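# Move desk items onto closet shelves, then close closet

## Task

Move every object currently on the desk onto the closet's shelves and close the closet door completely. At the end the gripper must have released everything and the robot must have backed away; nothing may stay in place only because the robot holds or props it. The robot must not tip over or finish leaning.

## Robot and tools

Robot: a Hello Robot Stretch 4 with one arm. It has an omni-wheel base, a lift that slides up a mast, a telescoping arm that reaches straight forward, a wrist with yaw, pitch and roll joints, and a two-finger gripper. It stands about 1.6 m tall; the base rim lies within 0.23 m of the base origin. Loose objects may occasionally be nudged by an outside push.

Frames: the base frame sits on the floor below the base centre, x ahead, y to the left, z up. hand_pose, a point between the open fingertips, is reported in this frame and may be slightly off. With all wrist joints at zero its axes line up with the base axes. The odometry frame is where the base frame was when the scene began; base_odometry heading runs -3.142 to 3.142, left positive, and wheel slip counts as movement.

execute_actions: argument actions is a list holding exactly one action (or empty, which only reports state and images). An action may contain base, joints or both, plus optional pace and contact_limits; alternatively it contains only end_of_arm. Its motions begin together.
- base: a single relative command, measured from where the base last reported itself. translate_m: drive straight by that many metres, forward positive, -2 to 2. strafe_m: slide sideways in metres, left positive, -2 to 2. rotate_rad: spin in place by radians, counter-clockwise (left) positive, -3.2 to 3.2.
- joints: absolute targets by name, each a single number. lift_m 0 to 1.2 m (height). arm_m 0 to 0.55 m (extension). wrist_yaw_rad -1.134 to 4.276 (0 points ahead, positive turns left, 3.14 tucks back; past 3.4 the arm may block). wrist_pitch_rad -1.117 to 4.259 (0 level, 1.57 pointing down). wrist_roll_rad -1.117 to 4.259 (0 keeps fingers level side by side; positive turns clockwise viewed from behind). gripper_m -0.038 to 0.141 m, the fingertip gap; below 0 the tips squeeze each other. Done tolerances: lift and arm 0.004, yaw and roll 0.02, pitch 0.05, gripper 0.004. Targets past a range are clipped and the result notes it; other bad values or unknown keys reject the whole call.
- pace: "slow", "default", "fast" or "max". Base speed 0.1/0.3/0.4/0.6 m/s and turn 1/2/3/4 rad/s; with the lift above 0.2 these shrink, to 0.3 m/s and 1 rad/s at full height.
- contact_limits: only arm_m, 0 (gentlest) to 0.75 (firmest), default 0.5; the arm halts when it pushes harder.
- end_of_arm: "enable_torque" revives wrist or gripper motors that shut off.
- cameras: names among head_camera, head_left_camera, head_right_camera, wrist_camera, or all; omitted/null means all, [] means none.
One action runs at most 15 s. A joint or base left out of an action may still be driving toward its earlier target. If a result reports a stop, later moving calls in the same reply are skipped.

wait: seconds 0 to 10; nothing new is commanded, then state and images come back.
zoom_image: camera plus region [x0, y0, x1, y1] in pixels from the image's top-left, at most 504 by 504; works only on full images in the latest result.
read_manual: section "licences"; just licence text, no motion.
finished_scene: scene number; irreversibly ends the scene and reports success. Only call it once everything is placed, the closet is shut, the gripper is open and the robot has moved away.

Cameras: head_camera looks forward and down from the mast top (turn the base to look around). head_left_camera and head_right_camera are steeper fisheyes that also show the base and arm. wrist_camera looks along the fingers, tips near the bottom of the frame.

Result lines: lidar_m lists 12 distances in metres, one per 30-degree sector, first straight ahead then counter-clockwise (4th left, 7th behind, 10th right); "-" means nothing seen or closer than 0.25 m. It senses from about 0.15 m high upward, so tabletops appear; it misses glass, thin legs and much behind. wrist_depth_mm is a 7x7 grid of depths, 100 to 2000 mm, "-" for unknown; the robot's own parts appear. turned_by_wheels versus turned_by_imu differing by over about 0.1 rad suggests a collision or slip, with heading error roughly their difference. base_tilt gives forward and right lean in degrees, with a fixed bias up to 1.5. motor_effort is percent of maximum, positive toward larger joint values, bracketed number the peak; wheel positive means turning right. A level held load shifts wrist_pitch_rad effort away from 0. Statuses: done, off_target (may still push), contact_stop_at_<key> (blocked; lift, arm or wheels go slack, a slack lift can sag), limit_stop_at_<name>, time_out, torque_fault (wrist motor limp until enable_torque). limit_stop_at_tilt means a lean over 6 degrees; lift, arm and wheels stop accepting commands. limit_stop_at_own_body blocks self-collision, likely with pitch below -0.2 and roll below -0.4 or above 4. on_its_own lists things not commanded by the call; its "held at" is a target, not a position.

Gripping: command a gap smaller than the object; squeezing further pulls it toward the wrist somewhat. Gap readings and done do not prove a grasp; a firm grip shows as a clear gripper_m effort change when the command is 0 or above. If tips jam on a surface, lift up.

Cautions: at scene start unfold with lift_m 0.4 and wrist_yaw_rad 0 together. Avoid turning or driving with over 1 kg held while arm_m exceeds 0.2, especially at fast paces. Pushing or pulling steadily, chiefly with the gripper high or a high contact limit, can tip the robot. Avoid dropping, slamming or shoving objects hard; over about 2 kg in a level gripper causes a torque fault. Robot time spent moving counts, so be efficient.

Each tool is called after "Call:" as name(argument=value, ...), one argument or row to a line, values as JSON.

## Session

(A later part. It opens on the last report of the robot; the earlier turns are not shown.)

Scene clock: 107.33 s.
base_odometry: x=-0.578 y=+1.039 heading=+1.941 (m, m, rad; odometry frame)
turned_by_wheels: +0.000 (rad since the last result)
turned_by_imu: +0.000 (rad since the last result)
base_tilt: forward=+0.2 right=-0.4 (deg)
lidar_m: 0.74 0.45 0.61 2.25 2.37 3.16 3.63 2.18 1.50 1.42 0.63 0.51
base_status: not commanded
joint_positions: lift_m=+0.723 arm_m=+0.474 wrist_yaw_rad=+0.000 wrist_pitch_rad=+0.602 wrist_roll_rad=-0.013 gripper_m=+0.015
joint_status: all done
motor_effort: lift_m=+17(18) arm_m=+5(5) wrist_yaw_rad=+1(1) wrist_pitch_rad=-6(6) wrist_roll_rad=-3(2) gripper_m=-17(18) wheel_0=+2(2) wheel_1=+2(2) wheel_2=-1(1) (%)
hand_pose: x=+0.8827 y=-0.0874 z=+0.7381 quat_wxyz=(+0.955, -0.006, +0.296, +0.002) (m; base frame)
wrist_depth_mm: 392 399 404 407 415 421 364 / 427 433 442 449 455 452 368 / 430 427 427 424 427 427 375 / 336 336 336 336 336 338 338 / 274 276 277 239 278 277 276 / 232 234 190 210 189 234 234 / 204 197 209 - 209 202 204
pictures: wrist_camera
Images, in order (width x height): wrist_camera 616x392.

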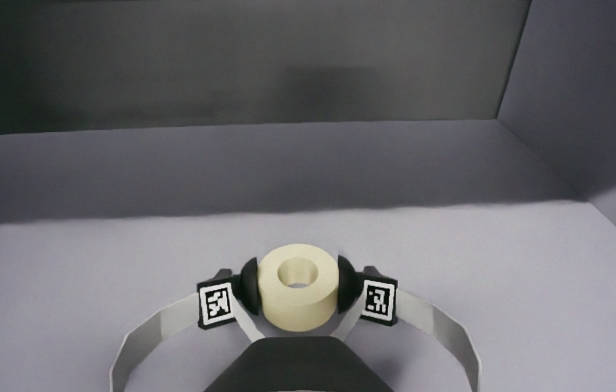

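Call:
execute_actions(
  actions=[
    {"joints":{"gripper_m":0.1,"lift_m":0.722}},
  ],
  cameras=["wrist_camera"],
)

Call:
execute_actions(
  actions=[
    {"joints":{"lift_m":0.76}},
  ],
  cameras=["wrist_camera"],
)

Scene clock: 111.23 s.
base_odometry: x=-0.578 y=+1.039 heading=+1.941 (m, m, rad; odometry frame)
turned_by_wheels: +0.000 (rad since the last result)
turned_by_imu: +0.000 (rad since the last result)
base_tilt: forward=+0.1 right=-0.5 (deg)
lidar_m: 0.72 0.44 0.61 2.27 2.32 3.13 3.64 2.20 1.53 1.42 0.60 0.49
base_status: not commanded
joint_positions: lift_m=+0.722 arm_m=+0.474 wrist_yaw_rad=+0.000 wrist_pitch_rad=+0.602 wrist_roll_rad=-0.013 gripper_m=+0.100
joint_status: all done
motor_effort: lift_m=+17(18) arm_m=+5(5) wrist_yaw_rad=+1(0) wrist_pitch_rad=-7(5) wrist_roll_rad=-3(3) gripper_m=+1(16) wheel_0=+2(2) wheel_1=+2(2) wheel_2=-1(1) (%)
hand_pose: x=+0.8827 y=-0.0874 z=+0.7371 quat_wxyz=(+0.955, -0.006, +0.296, +0.002) (m; base frame)
wrist_depth_mm: 394 399 404 410 418 421 364 / 427 433 442 449 455 452 370 / 430 427 424 424 427 427 375 / 332 334 334 334 334 334 336 / 273 274 276 258 277 277 274 / 232 226 213 218 200 234 233 / 202 201 208 - 208 202 204
pictures: wrist_camera
Images, in order (width x height): wrist_camera 616x392.

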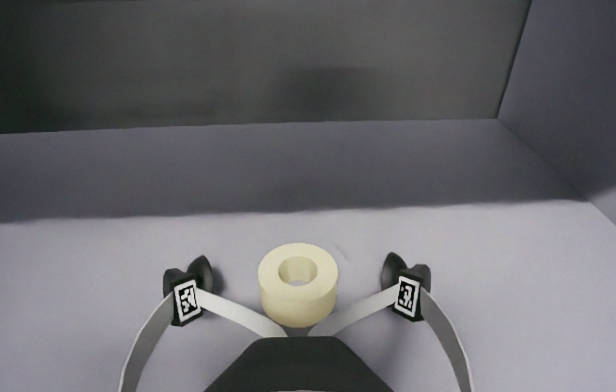

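Scene clock: 112.23 s.
base_odometry: x=-0.578 y=+1.039 heading=+1.941 (m, m, rad; odometry frame)
turned_by_wheels: +0.000 (rad since the last result)
turned_by_imu: +0.000 (rad since the last result)
base_tilt: forward=+0.2 right=-0.4 (deg)
lidar_m: 0.71 0.44 0.60 2.27 2.34 3.12 3.61 2.21 1.53 1.43 0.62 0.51
base_status: not commanded
joint_positions: lift_m=+0.760 arm_m=+0.474 wrist_yaw_rad=+0.000 wrist_pitch_rad=+0.602 wrist_roll_rad=-0.013 gripper_m=+0.100
joint_status: all done
motor_effort: lift_m=+23(24) arm_m=+5(5) wrist_yaw_rad=+1(1) wrist_pitch_rad=-6(7) wrist_roll_rad=-3(3) gripper_m=+0(1) wheel_0=+2(2) wheel_1=+2(2) wheel_2=-1(1) (%)
hand_pose: x=+0.8827 y=-0.0874 z=+0.7747 quat_wxyz=(+0.955, -0.006, +0.296, +0.002) (m; base frame)
wrist_depth_mm: 392 399 407 410 418 421 364 / 427 433 442 449 455 455 370 / 459 469 477 480 484 484 375 / 397 399 399 397 399 399 368 / 327 325 327 329 329 327 329 / 276 268 213 257 200 278 277 / 241 239 247 - 248 239 242
pictures: wrist_camera
Images, in order (width x height): wrist_camera 616x392.

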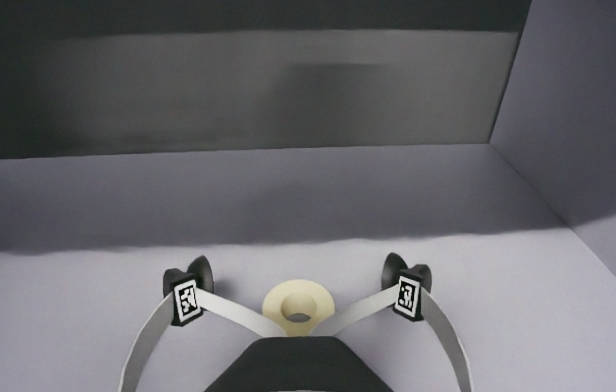

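Call:
execute_actions(
  actions=[
    {"base":{"translate_m":-0.28},"joints":{"arm_m":0.1},"pace":"max"},
  ],
  cameras=["head_camera"],
)

Call:
execute_actions(
  actions=[
    {"base":{"strafe_m":0.78},"joints":{"lift_m":0.876,"wrist_pitch_rad":0.0,"wrist_yaw_rad":-0.35,"arm_m":0.15},"pace":"max"},
  ],
  cameras=["head_camera","wrist_camera","head_left_camera"],
)

Scene clock: 115.17 s.
base_odometry: x=-0.477 y=+0.778 heading=+1.941 (m, m, rad; odometry frame)
turned_by_wheels: +0.000 (rad since the last result)
turned_by_imu: +0.002 (rad since the last result)
base_tilt: forward=+0.1 right=-0.5 (deg)
lidar_m: 0.71 0.73 0.98 2.26 2.34 3.13 3.33 2.18 1.54 1.44 1.50 0.76
base_status: done
joint_positions: lift_m=+0.760 arm_m=+0.101 wrist_yaw_rad=+0.000 wrist_pitch_rad=+0.602 wrist_roll_rad=-0.013 gripper_m=+0.100
joint_status: all done
motor_effort: lift_m=+22(22) arm_m=-5(5) wrist_yaw_rad=+2(1) wrist_pitch_rad=-8(8) wrist_roll_rad=-3(3) gripper_m=+1(0) wheel_0=-2(5) wheel_1=-1(7) wheel_2=+1(15) (%)
hand_pose: x=+0.5095 y=-0.0875 z=+0.7746 quat_wxyz=(+0.955, -0.006, +0.297, +0.002) (m; base frame)
wrist_depth_mm: 340 960 976 991 946 377 334 / 364 759 759 820 809 384 370 / 397 1098 1160 1182 1025 415 418 / 442 866 946 960 917 459 473 / 492 525 1336 1336 946 517 554 / 564 564 213 1118 200 603 1118 / 654 647 976 - 759 715 976
pictures: head_camera
Images, in order (width x height): head_camera 420x560.

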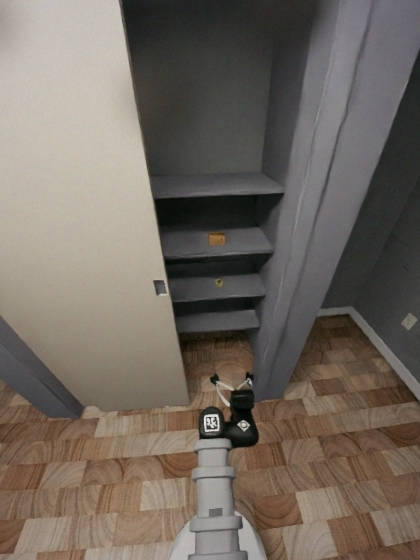

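Scene clock: 118.30 s.
base_odometry: x=-1.204 y=+0.496 heading=+1.941 (m, m, rad; odometry frame)
turned_by_wheels: +0.000 (rad since the last result)
turned_by_imu: +0.000 (rad since the last result)
base_tilt: forward=+0.1 right=-0.5 (deg)
lidar_m: 0.65 0.69 1.55 1.46 1.51 2.07 3.36 2.66 2.34 2.22 1.26 0.69
base_status: done
joint_positions: lift_m=+0.876 arm_m=+0.149 wrist_yaw_rad=-0.350 wrist_pitch_rad=+0.002 wrist_roll_rad=-0.013 gripper_m=+0.100
joint_status: all done
motor_effort: lift_m=+21(24) arm_m=+5(7) wrist_yaw_rad=+0(5) wrist_pitch_rad=-9(16) wrist_roll_rad=-3(3) gripper_m=-1(0) wheel_0=+0(13) wheel_1=+0(14) wheel_2=+0(1) (%)
hand_pose: x=+0.5610 y=-0.1810 z=+1.0534 quat_wxyz=(+0.985, -0.006, +0.002, -0.174) (m; base frame)
wrist_depth_mm: 324 312 345 379 424 484 960 / 325 314 345 382 427 488 960 / 325 315 347 384 430 484 976 / 325 317 349 387 430 488 976 / 327 317 349 387 424 492 976 / 327 310 213 382 200 492 976 / 334 310 347 - 439 500 976
pictures: head_camera, head_left_camera, wrist_camera
Images, in order (width x height): head_camera 420x560, head_left_camera 420x672, wrist_camera 616x392.

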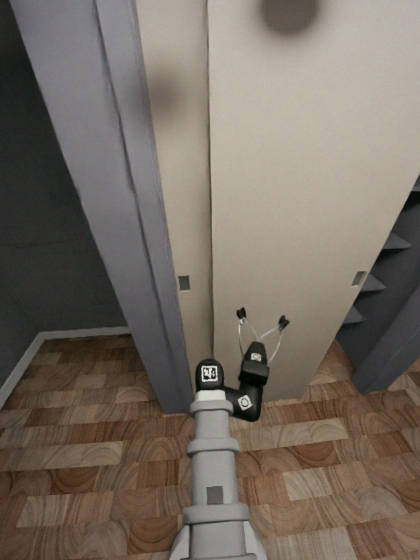

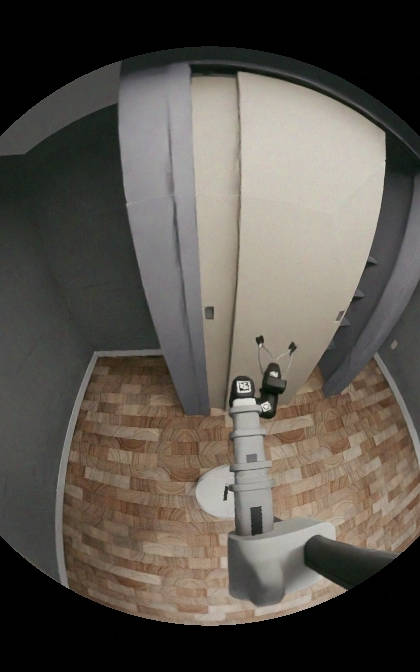

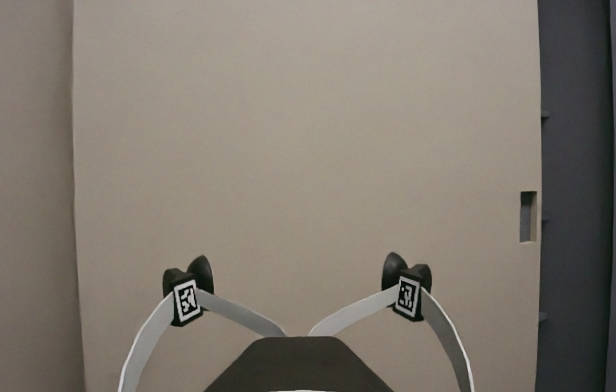

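Call:
execute_actions(
  actions=[
    {"base":{"strafe_m":0.108},"joints":{"arm_m":0.24}},
  ],
  cameras=["wrist_camera"],
)

Scene clock: 120.43 s.
base_odometry: x=-1.305 y=+0.457 heading=+1.941 (m, m, rad; odometry frame)
turned_by_wheels: +0.000 (rad since the last result)
turned_by_imu: +0.000 (rad since the last result)
base_tilt: forward=+0.2 right=-0.5 (deg)
lidar_m: 0.64 0.67 1.44 1.35 1.38 1.88 3.36 2.64 2.49 2.34 1.06 0.68
base_status: done
joint_positions: lift_m=+0.876 arm_m=+0.239 wrist_yaw_rad=-0.350 wrist_pitch_rad=+0.002 wrist_roll_rad=-0.013 gripper_m=+0.100
joint_status: all done
motor_effort: lift_m=+21(21) arm_m=+5(6) wrist_yaw_rad=+0(0) wrist_pitch_rad=-7(9) wrist_roll_rad=-3(2) gripper_m=+0(0) wheel_0=-2(13) wheel_1=+4(11) wheel_2=+0(4) (%)
hand_pose: x=+0.6510 y=-0.1810 z=+1.0534 quat_wxyz=(+0.985, -0.006, +0.002, -0.174) (m; base frame)
wrist_depth_mm: 251 271 263 279 312 357 404 / 251 272 264 281 314 355 404 / 251 273 266 282 314 357 404 / 256 274 266 282 315 359 413 / 263 274 264 283 312 362 413 / 259 267 213 281 200 366 413 / 255 268 291 - 322 368 415
pictures: wrist_camera
Images, in order (width x height): wrist_camera 616x392.

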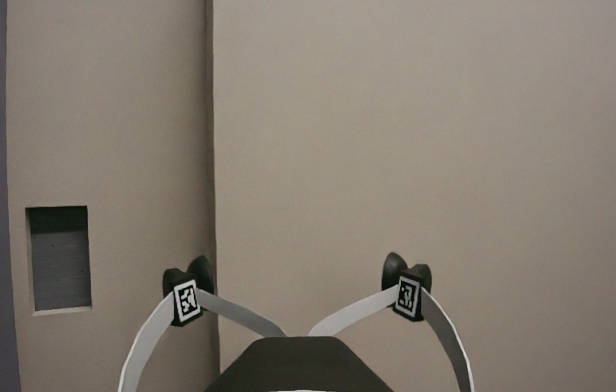

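Call:
execute_actions(
  actions=[
    {"base":{"strafe_m":0.015}},
  ],
  cameras=[],
)

Call:
execute_actions(
  actions=[
    {"joints":{"arm_m":0.277},"pace":"slow","contact_limits":{"arm_m":0.15}},
  ],
  cameras=["wrist_camera"],
)

Scene clock: 121.53 s.
base_odometry: x=-1.319 y=+0.452 heading=+1.941 (m, m, rad; odometry frame)
turned_by_wheels: +0.000 (rad since the last result)
turned_by_imu: +0.000 (rad since the last result)
base_tilt: forward=+0.1 right=-0.4 (deg)
lidar_m: 0.63 0.70 1.40 1.34 1.37 1.88 3.38 2.66 2.49 2.35 1.02 0.72
base_status: done
joint_positions: lift_m=+0.876 arm_m=+0.239 wrist_yaw_rad=-0.350 wrist_pitch_rad=+0.002 wrist_roll_rad=-0.013 gripper_m=+0.100
joint_status: not commanded
motor_effort: lift_m=+21(21) arm_m=+5(5) wrist_yaw_rad=+0(0) wrist_pitch_rad=-7(7) wrist_roll_rad=-4(3) gripper_m=-1(0) wheel_0=-3(11) wheel_1=+4(11) wheel_2=+0(1) (%)
hand_pose: x=+0.6510 y=-0.1810 z=+1.0534 quat_wxyz=(+0.985, -0.006, +0.002, -0.174) (m; base frame)
wrist_depth_mm: 249 270 285 278 312 357 402 / 250 272 286 279 312 355 402 / 250 272 286 282 315 357 404 / 251 273 289 282 315 357 413 / 256 277 277 283 310 362 413 / 254 271 213 279 200 364 413 / 254 267 294 - 320 366 415
pictures: none
No camera images: the call's "cameras" was empty. Leave "cameras" out to get every camera's image.

Scene clock: 123.03 s.
base_odometry: x=-1.319 y=+0.452 heading=+1.941 (m, m, rad; odometry frame)
turned_by_wheels: +0.000 (rad since the last result)
turned_by_imu: +0.000 (rad since the last result)
base_tilt: forward=+0.1 right=-0.5 (deg)
lidar_m: 0.64 0.68 1.42 1.31 1.40 1.87 3.36 2.65 2.50 2.35 1.03 0.71
base_status: not commanded
joint_positions: lift_m=+0.876 arm_m=+0.276 wrist_yaw_rad=-0.350 wrist_pitch_rad=+0.002 wrist_roll_rad=-0.013 gripper_m=+0.100
joint_status: all done
motor_effort: lift_m=+21(21) arm_m=+6(7) wrist_yaw_rad=+1(0) wrist_pitch_rad=-10(9) wrist_roll_rad=-3(3) gripper_m=+0(1) wheel_0=-3(3) wheel_1=+4(4) wheel_2=+0(0) (%)
contact_limits: arm_m 0.15
hand_pose: x=+0.6879 y=-0.1810 z=+1.0534 quat_wxyz=(+0.985, -0.006, +0.002, -0.174) (m; base frame)
wrist_depth_mm: 220 237 254 239 267 304 343 / 220 238 255 240 268 304 345 / 220 239 255 240 270 307 345 / 222 240 257 242 270 307 347 / 230 241 255 243 267 309 349 / 229 238 213 240 200 310 351 / 224 236 258 - 274 314 357
pictures: wrist_camera
Images, in order (width x height): wrist_camera 616x392.

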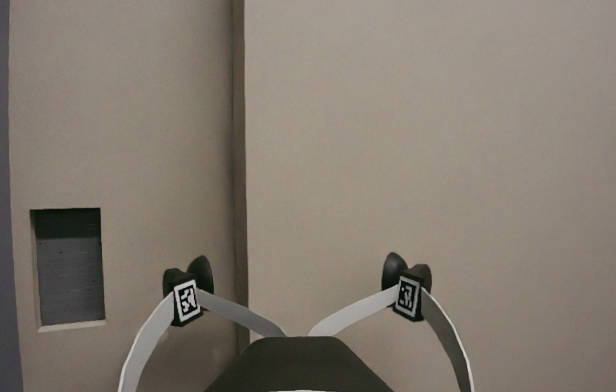

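Call:
execute_actions(
  actions=[
    {"base":{"strafe_m":-0.40},"pace":"slow"},
  ],
  cameras=["wrist_camera","head_camera"],
)

Scene clock: 128.40 s.
base_odometry: x=-0.946 y=+0.597 heading=+1.942 (m, m, rad; odometry frame)
turned_by_wheels: +0.000 (rad since the last result)
turned_by_imu: +0.002 (rad since the last result)
base_tilt: forward=+0.2 right=-0.4 (deg)
lidar_m: 0.69 0.74 1.82 1.73 1.79 2.41 3.39 2.61 2.08 1.93 1.06 0.71
base_status: done
joint_positions: lift_m=+0.876 arm_m=+0.276 wrist_yaw_rad=-0.348 wrist_pitch_rad=+0.002 wrist_roll_rad=-0.013 gripper_m=+0.100
joint_status: not commanded
motor_effort: lift_m=+21(21) arm_m=+5(6) wrist_yaw_rad=-6(34) wrist_pitch_rad=-7(7) wrist_roll_rad=-3(2) gripper_m=-2(5) wheel_0=+7(16) wheel_1=-4(7) wheel_2=+3(6) (%)
hand_pose: x=+0.6884 y=-0.1805 z=+1.0534 quat_wxyz=(+0.985, -0.006, +0.002, -0.173) (m; base frame)
wrist_depth_mm: 229 249 230 252 281 319 359 / 231 250 232 252 282 320 362 / 231 251 235 253 283 320 362 / 232 252 237 255 283 322 364 / 233 252 235 255 281 324 368 / 235 247 229 253 200 327 368 / 235 247 236 - 289 330 373
pictures: head_camera, wrist_camera
Images, in order (width x height): head_camera 420x560, wrist_camera 616x392.

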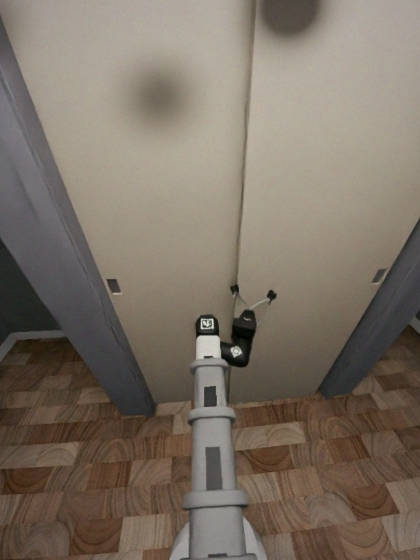

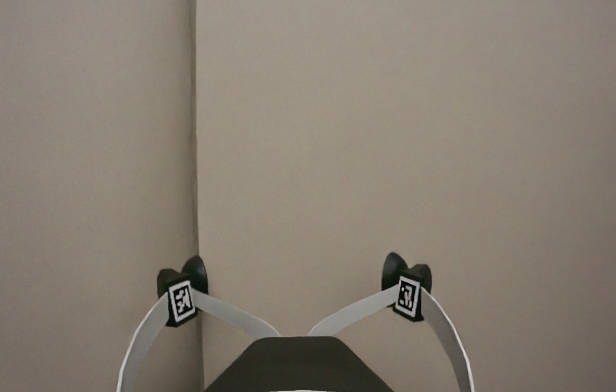

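Call:
execute_actions(
  actions=[
    {"base":{"strafe_m":0.012},"pace":"slow"},
  ],
  cameras=[],
)

Call:
execute_actions(
  actions=[
    {"joints":{"arm_m":0.289},"pace":"slow","contact_limits":{"arm_m":0.15}},
  ],
  cameras=["wrist_camera","head_right_camera"],
)

Scene clock: 129.67 s.
base_odometry: x=-0.957 y=+0.592 heading=+1.942 (m, m, rad; odometry frame)
turned_by_wheels: +0.000 (rad since the last result)
turned_by_imu: +0.000 (rad since the last result)
base_tilt: forward=+0.2 right=-0.4 (deg)
lidar_m: 0.70 0.74 1.82 1.70 1.78 2.40 3.39 2.62 2.08 1.95 1.01 0.71
base_status: done
joint_positions: lift_m=+0.876 arm_m=+0.276 wrist_yaw_rad=-0.350 wrist_pitch_rad=+0.002 wrist_roll_rad=-0.013 gripper_m=+0.100
joint_status: not commanded
motor_effort: lift_m=+21(21) arm_m=+5(5) wrist_yaw_rad=+0(6) wrist_pitch_rad=-7(8) wrist_roll_rad=-3(3) gripper_m=+0(2) wheel_0=-5(6) wheel_1=+4(5) wheel_2=+0(8) (%)
hand_pose: x=+0.6881 y=-0.1810 z=+1.0534 quat_wxyz=(+0.985, -0.006, +0.002, -0.174) (m; base frame)
wrist_depth_mm: 230 249 238 253 283 322 364 / 230 250 239 254 283 322 364 / 231 251 240 254 285 324 366 / 232 252 241 255 286 325 368 / 233 253 238 255 283 325 370 / 235 247 213 254 200 329 373 / 234 247 267 - 290 332 377
pictures: none
No camera images: the call's "cameras" was empty. Leave "cameras" out to get every camera's image.

Scene clock: 130.63 s.
base_odometry: x=-0.957 y=+0.592 heading=+1.942 (m, m, rad; odometry frame)
turned_by_wheels: +0.000 (rad since the last result)
turned_by_imu: +0.000 (rad since the last result)
base_tilt: forward=+0.2 right=-0.5 (deg)
lidar_m: 0.71 0.76 1.80 1.70 1.81 2.41 3.38 2.59 2.12 1.95 1.04 0.73
base_status: not commanded
joint_positions: lift_m=+0.876 arm_m=+0.288 wrist_yaw_rad=-0.350 wrist_pitch_rad=+0.002 wrist_roll_rad=-0.013 gripper_m=+0.100
joint_status: all done
motor_effort: lift_m=+21(21) arm_m=+6(6) wrist_yaw_rad=+0(0) wrist_pitch_rad=-6(7) wrist_roll_rad=-2(3) gripper_m=+0(1) wheel_0=-5(5) wheel_1=+4(4) wheel_2=+0(0) (%)
contact_limits: arm_m 0.15
hand_pose: x=+0.7000 y=-0.1810 z=+1.0534 quat_wxyz=(+0.985, -0.006, +0.002, -0.174) (m; base frame)
wrist_depth_mm: 220 238 227 241 268 306 345 / 221 240 228 241 270 307 345 / 222 240 229 242 271 309 349 / 223 241 229 243 272 310 349 / 223 242 227 244 270 310 351 / 224 236 213 242 199 314 357 / 224 236 257 - 277 317 359
pictures: head_right_camera, wrist_camera
Images, in order (width x height): head_right_camera 420x672, wrist_camera 616x392.

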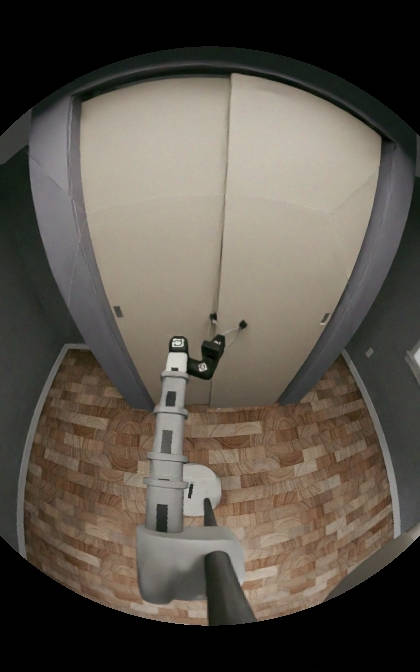

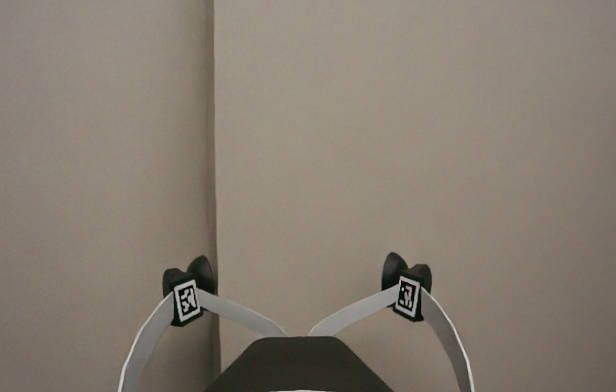

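Call:
execute_actions(
  actions=[
    {"base":{"strafe_m":-0.05},"pace":"slow"},
  ],
  cameras=["wrist_camera","head_right_camera"],
)

Scene clock: 132.37 s.
base_odometry: x=-0.911 y=+0.610 heading=+1.942 (m, m, rad; odometry frame)
turned_by_wheels: +0.000 (rad since the last result)
turned_by_imu: +0.001 (rad since the last result)
base_tilt: forward=+0.2 right=-0.5 (deg)
lidar_m: 0.70 0.75 1.87 1.78 1.86 2.46 3.33 2.63 2.04 1.89 1.00 0.74
base_status: done
joint_positions: lift_m=+0.876 arm_m=+0.288 wrist_yaw_rad=-0.350 wrist_pitch_rad=+0.002 wrist_roll_rad=-0.013 gripper_m=+0.100
joint_status: not commanded
motor_effort: lift_m=+21(21) arm_m=+5(6) wrist_yaw_rad=+0(26) wrist_pitch_rad=-9(8) wrist_roll_rad=-3(3) gripper_m=-1(4) wheel_0=+6(15) wheel_1=-4(6) wheel_2=+2(6) (%)
hand_pose: x=+0.7000 y=-0.1810 z=+1.0534 quat_wxyz=(+0.985, -0.006, +0.002, -0.174) (m; base frame)
wrist_depth_mm: 222 239 229 242 270 307 347 / 223 241 231 242 271 307 347 / 222 242 233 244 272 309 349 / 224 243 237 244 273 310 349 / 224 244 231 246 270 312 353 / 225 237 213 243 200 315 355 / 226 238 260 - 278 317 359
pictures: head_right_camera, wrist_camera
Images, in order (width x height): head_right_camera 420x672, wrist_camera 616x392.

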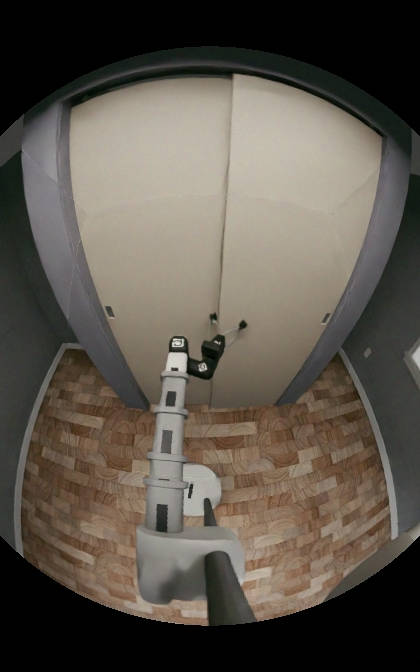

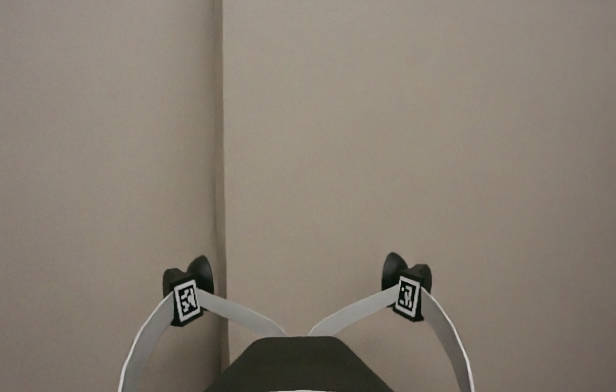

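Call:
execute_actions(
  actions=[
    {"base":{"strafe_m":-0.02},"pace":"slow"},
  ],
  cameras=["wrist_camera"],
)

Scene clock: 133.57 s.
base_odometry: x=-0.892 y=+0.617 heading=+1.942 (m, m, rad; odometry frame)
turned_by_wheels: +0.000 (rad since the last result)
turned_by_imu: +0.001 (rad since the last result)
base_tilt: forward=+0.2 right=-0.4 (deg)
lidar_m: 0.72 0.78 1.89 1.78 1.87 2.51 3.36 2.62 1.99 1.89 0.97 0.73
base_status: done
joint_positions: lift_m=+0.876 arm_m=+0.288 wrist_yaw_rad=-0.347 wrist_pitch_rad=+0.002 wrist_roll_rad=-0.013 gripper_m=+0.100
joint_status: not commanded
motor_effort: lift_m=+21(21) arm_m=+5(5) wrist_yaw_rad=-7(11) wrist_pitch_rad=-7(7) wrist_roll_rad=-3(3) gripper_m=-2(2) wheel_0=+9(11) wheel_1=-3(8) wheel_2=+0(2) (%)
hand_pose: x=+0.7005 y=-0.1803 z=+1.0534 quat_wxyz=(+0.985, -0.006, +0.002, -0.173) (m; base frame)
wrist_depth_mm: 223 241 225 242 270 307 345 / 224 241 226 243 271 307 347 / 224 243 227 244 272 309 347 / 224 243 229 245 272 310 347 / 224 244 226 246 270 312 351 / 226 238 220 243 200 314 353 / 227 239 227 - 278 317 357
pictures: wrist_camera
Images, in order (width x height): wrist_camera 616x392.

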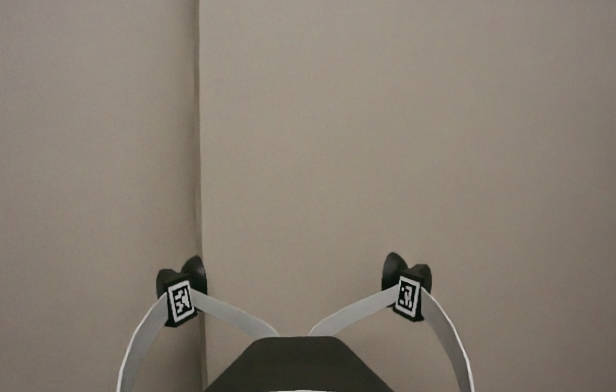

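Call:
execute_actions(
  actions=[
    {"base":{"strafe_m":-0.015},"pace":"slow"},
  ],
  cameras=["wrist_camera","head_right_camera"],
)

Scene clock: 134.73 s.
base_odometry: x=-0.879 y=+0.623 heading=+1.943 (m, m, rad; odometry frame)
turned_by_wheels: +0.001 (rad since the last result)
turned_by_imu: +0.001 (rad since the last result)
base_tilt: forward=+0.1 right=-0.5 (deg)
lidar_m: 0.70 0.74 1.91 1.81 1.91 2.53 3.36 2.57 2.01 1.87 1.02 0.72
base_status: done
joint_positions: lift_m=+0.876 arm_m=+0.288 wrist_yaw_rad=-0.343 wrist_pitch_rad=+0.002 wrist_roll_rad=-0.013 gripper_m=+0.100
joint_status: not commanded
on_its_own: wrist_yaw_rad is at rest, and its effort (-20) is outside its rest range (-13 to +13)
motor_effort: lift_m=+21(21) arm_m=+5(5) wrist_yaw_rad=-20(20) wrist_pitch_rad=-7(7) wrist_roll_rad=-3(3) gripper_m=-4(4) wheel_0=+12(11) wheel_1=-3(6) wheel_2=+0(0) (%)
hand_pose: x=+0.7013 y=-0.1793 z=+1.0534 quat_wxyz=(+0.985, -0.006, +0.002, -0.171) (m; base frame)
wrist_depth_mm: 222 240 223 242 268 303 342 / 223 241 223 242 270 306 342 / 223 242 224 243 271 306 343 / 224 243 225 244 271 306 345 / 225 243 225 245 268 309 347 / 226 237 221 242 199 310 351 / 227 241 227 - 277 314 351
pictures: head_right_camera, wrist_camera
Images, in order (width x height): head_right_camera 420x672, wrist_camera 616x392.

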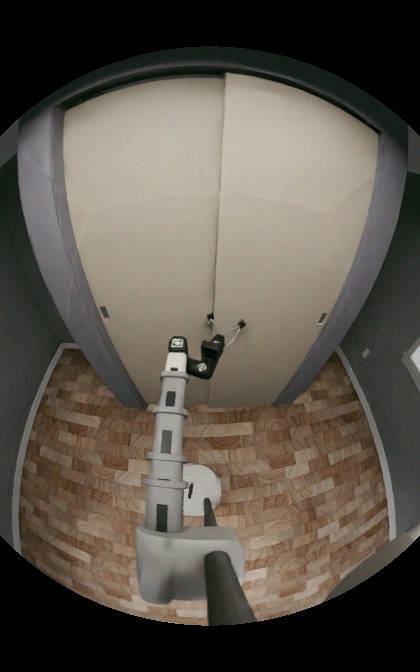

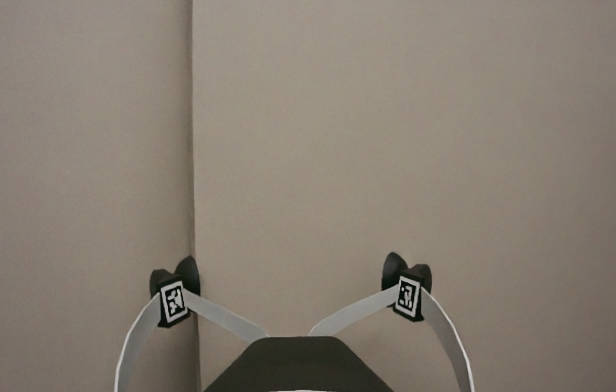

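Call:
execute_actions(
  actions=[
    {"base":{"strafe_m":-0.015},"pace":"slow"},
  ],
  cameras=["wrist_camera"],
)

Scene clock: 135.90 s.
base_odometry: x=-0.865 y=+0.628 heading=+1.945 (m, m, rad; odometry frame)
turned_by_wheels: +0.002 (rad since the last result)
turned_by_imu: +0.003 (rad since the last result)
base_tilt: forward=+0.1 right=-0.5 (deg)
lidar_m: 0.70 0.76 0.97 1.83 1.92 2.53 3.37 2.66 2.00 1.84 0.98 0.72
base_status: done
joint_positions: lift_m=+0.876 arm_m=+0.288 wrist_yaw_rad=-0.332 wrist_pitch_rad=+0.002 wrist_roll_rad=-0.013 gripper_m=+0.100
joint_status: not commanded
on_its_own: wrist_yaw_rad is at rest, and its effort (-50) is outside its rest range (-13 to +13)
motor_effort: lift_m=+21(21) arm_m=+5(5) wrist_yaw_rad=-50(50) wrist_pitch_rad=-8(7) wrist_roll_rad=-3(3) gripper_m=-6(7) wheel_0=+21(22) wheel_1=+1(6) wheel_2=+6(8) (%)
hand_pose: x=+0.7031 y=-0.1768 z=+1.0534 quat_wxyz=(+0.986, -0.006, +0.002, -0.165) (m; base frame)
wrist_depth_mm: 223 239 220 237 263 296 329 / 223 240 220 238 264 296 329 / 224 242 222 239 264 297 329 / 224 242 223 241 266 298 330 / 224 240 223 241 264 300 332 / 226 235 220 239 199 303 336 / 227 244 219 - 270 304 338
pictures: wrist_camera
Images, in order (width x height): wrist_camera 616x392.

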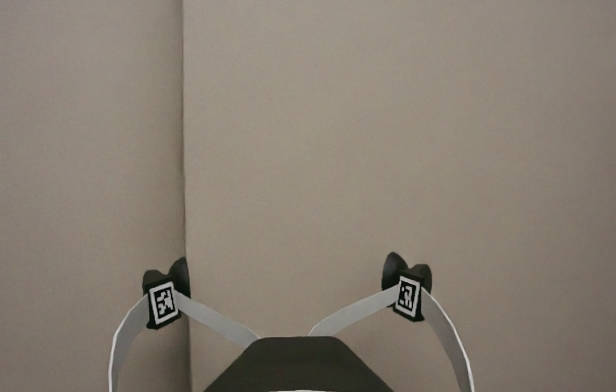

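At the stop. Release.

Call:
execute_actions(
  actions=[
    {"base":{"strafe_m":0.05},"pace":"slow"},
  ],
  cameras=["wrist_camera"],
)

Call:
execute_actions(
  actions=[
    {"base":{"translate_m":-0.5},"joints":{"arm_m":0.0},"pace":"fast"},
  ],
)

Scene clock: 137.67 s.
base_odometry: x=-0.911 y=+0.610 heading=+1.946 (m, m, rad; odometry frame)
turned_by_wheels: +0.000 (rad since the last result)
turned_by_imu: +0.000 (rad since the last result)
base_tilt: forward=+0.1 right=-0.4 (deg)
lidar_m: 0.70 0.74 1.87 1.76 1.83 2.48 3.36 2.61 2.04 1.89 1.02 0.72
base_status: done
joint_positions: lift_m=+0.876 arm_m=+0.288 wrist_yaw_rad=-0.350 wrist_pitch_rad=+0.002 wrist_roll_rad=-0.013 gripper_m=+0.100
joint_status: not commanded
motor_effort: lift_m=+21(21) arm_m=+5(5) wrist_yaw_rad=+0(50) wrist_pitch_rad=-9(7) wrist_roll_rad=-3(3) gripper_m=+0(5) wheel_0=-4(17) wheel_1=+5(12) wheel_2=+3(4) (%)
hand_pose: x=+0.7000 y=-0.1810 z=+1.0534 quat_wxyz=(+0.985, -0.006, +0.002, -0.174) (m; base frame)
wrist_depth_mm: 222 240 256 240 267 304 343 / 223 241 258 241 268 304 343 / 223 242 257 242 271 306 343 / 224 242 259 243 272 306 345 / 224 243 256 244 267 309 349 / 225 237 213 242 200 312 351 / 226 238 262 - 276 314 353
pictures: wrist_camera
Images, in order (width x height): wrist_camera 616x392.

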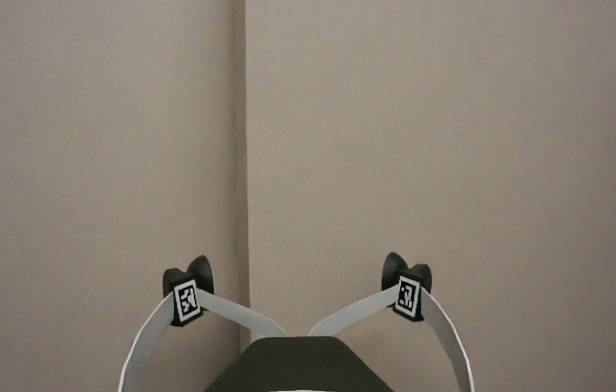

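Scene clock: 140.40 s.
base_odometry: x=-0.728 y=+0.144 heading=+1.945 (m, m, rad; odometry frame)
turned_by_wheels: +0.000 (rad since the last result)
turned_by_imu: +0.003 (rad since the last result)
base_tilt: forward=+0.2 right=-0.4 (deg)
lidar_m: 1.21 1.20 1.86 1.74 1.86 2.49 2.08 2.08 2.07 1.92 1.99 1.25
base_status: done
joint_positions: lift_m=+0.876 arm_m=+0.001 wrist_yaw_rad=-0.350 wrist_pitch_rad=+0.002 wrist_roll_rad=-0.013 gripper_m=+0.100
joint_status: all done
motor_effort: lift_m=+21(21) arm_m=-6(7) wrist_yaw_rad=+2(0) wrist_pitch_rad=-5(9) wrist_roll_rad=-2(3) gripper_m=-1(0) wheel_0=-4(8) wheel_1=-2(9) wheel_2=+1(16) (%)
hand_pose: x=+0.4128 y=-0.1811 z=+1.0534 quat_wxyz=(+0.985, -0.006, +0.002, -0.174) (m; base frame)
wrist_depth_mm: 866 946 976 1078 1160 - 1708 / 866 931 991 1078 1182 - 1756 / 878 946 991 1078 1182 - 1756 / 866 946 991 1078 1182 - 1808 / 878 960 991 1098 1182 - 1756 / 878 931 213 1078 200 - 1756 / 878 931 1008 - 1205 - 1808
pictures: head_camera, head_left_camera, head_right_camera, wrist_camera
Images, in order (width x height): head_camera 420x560, head_left_camera 420x672, head_right_camera 420x672, wrist_camera 616x392.

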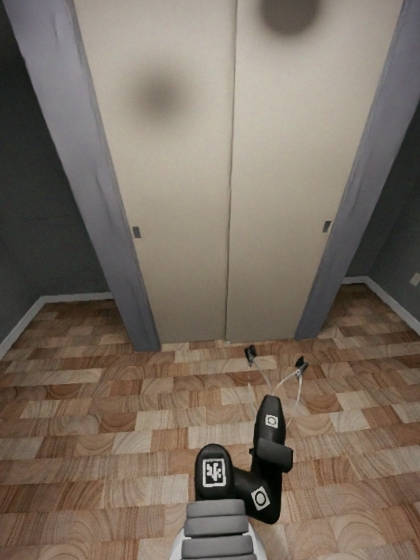

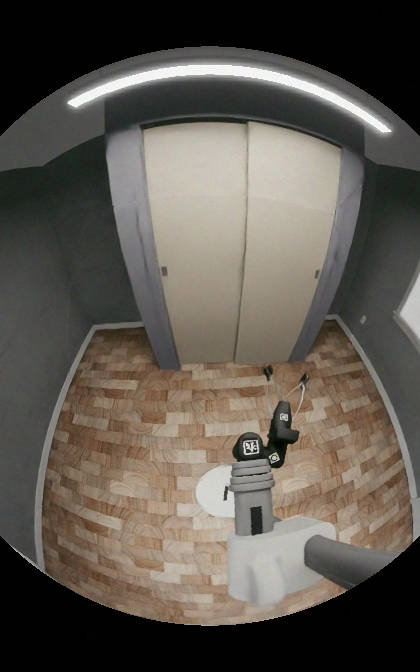

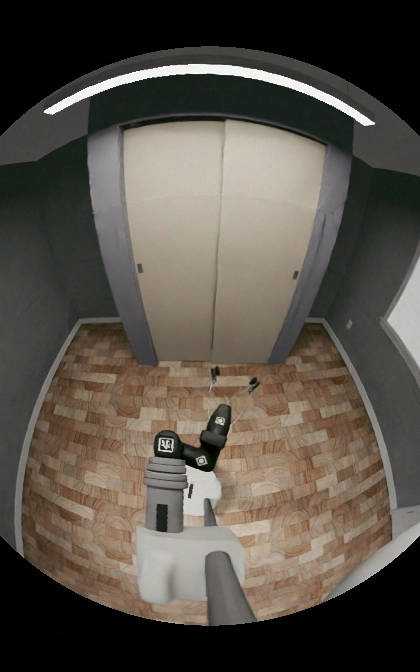

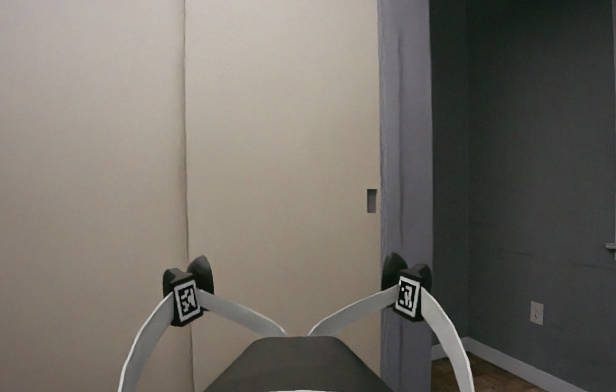

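Call:
zoom_image(
  camera="head_camera",
  region=[60,100,220,360],
)

Call:
zoom_image(
  camera="wrist_camera",
  region=[320,100,440,300],
)

Region (60, 100, 220, 360) of head_camera's 420x560 image, scaled by 1.938, with more detail than that image has; it fills the left 310 columns of this view, and the rest is white.

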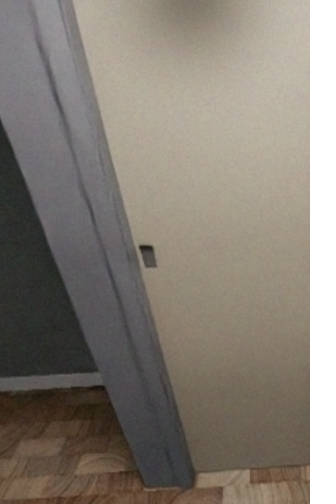

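Region (320, 100, 440, 300) of wrist_camera's 616x392 image, scaled by 2.520; it fills the left 302 columns of this view, and the rest is white.

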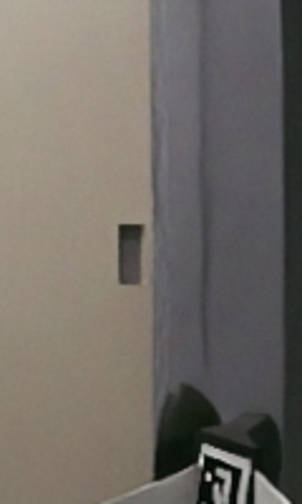

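Call:
finished_scene(
  scene=2,
)

The scene is finished: the task was done.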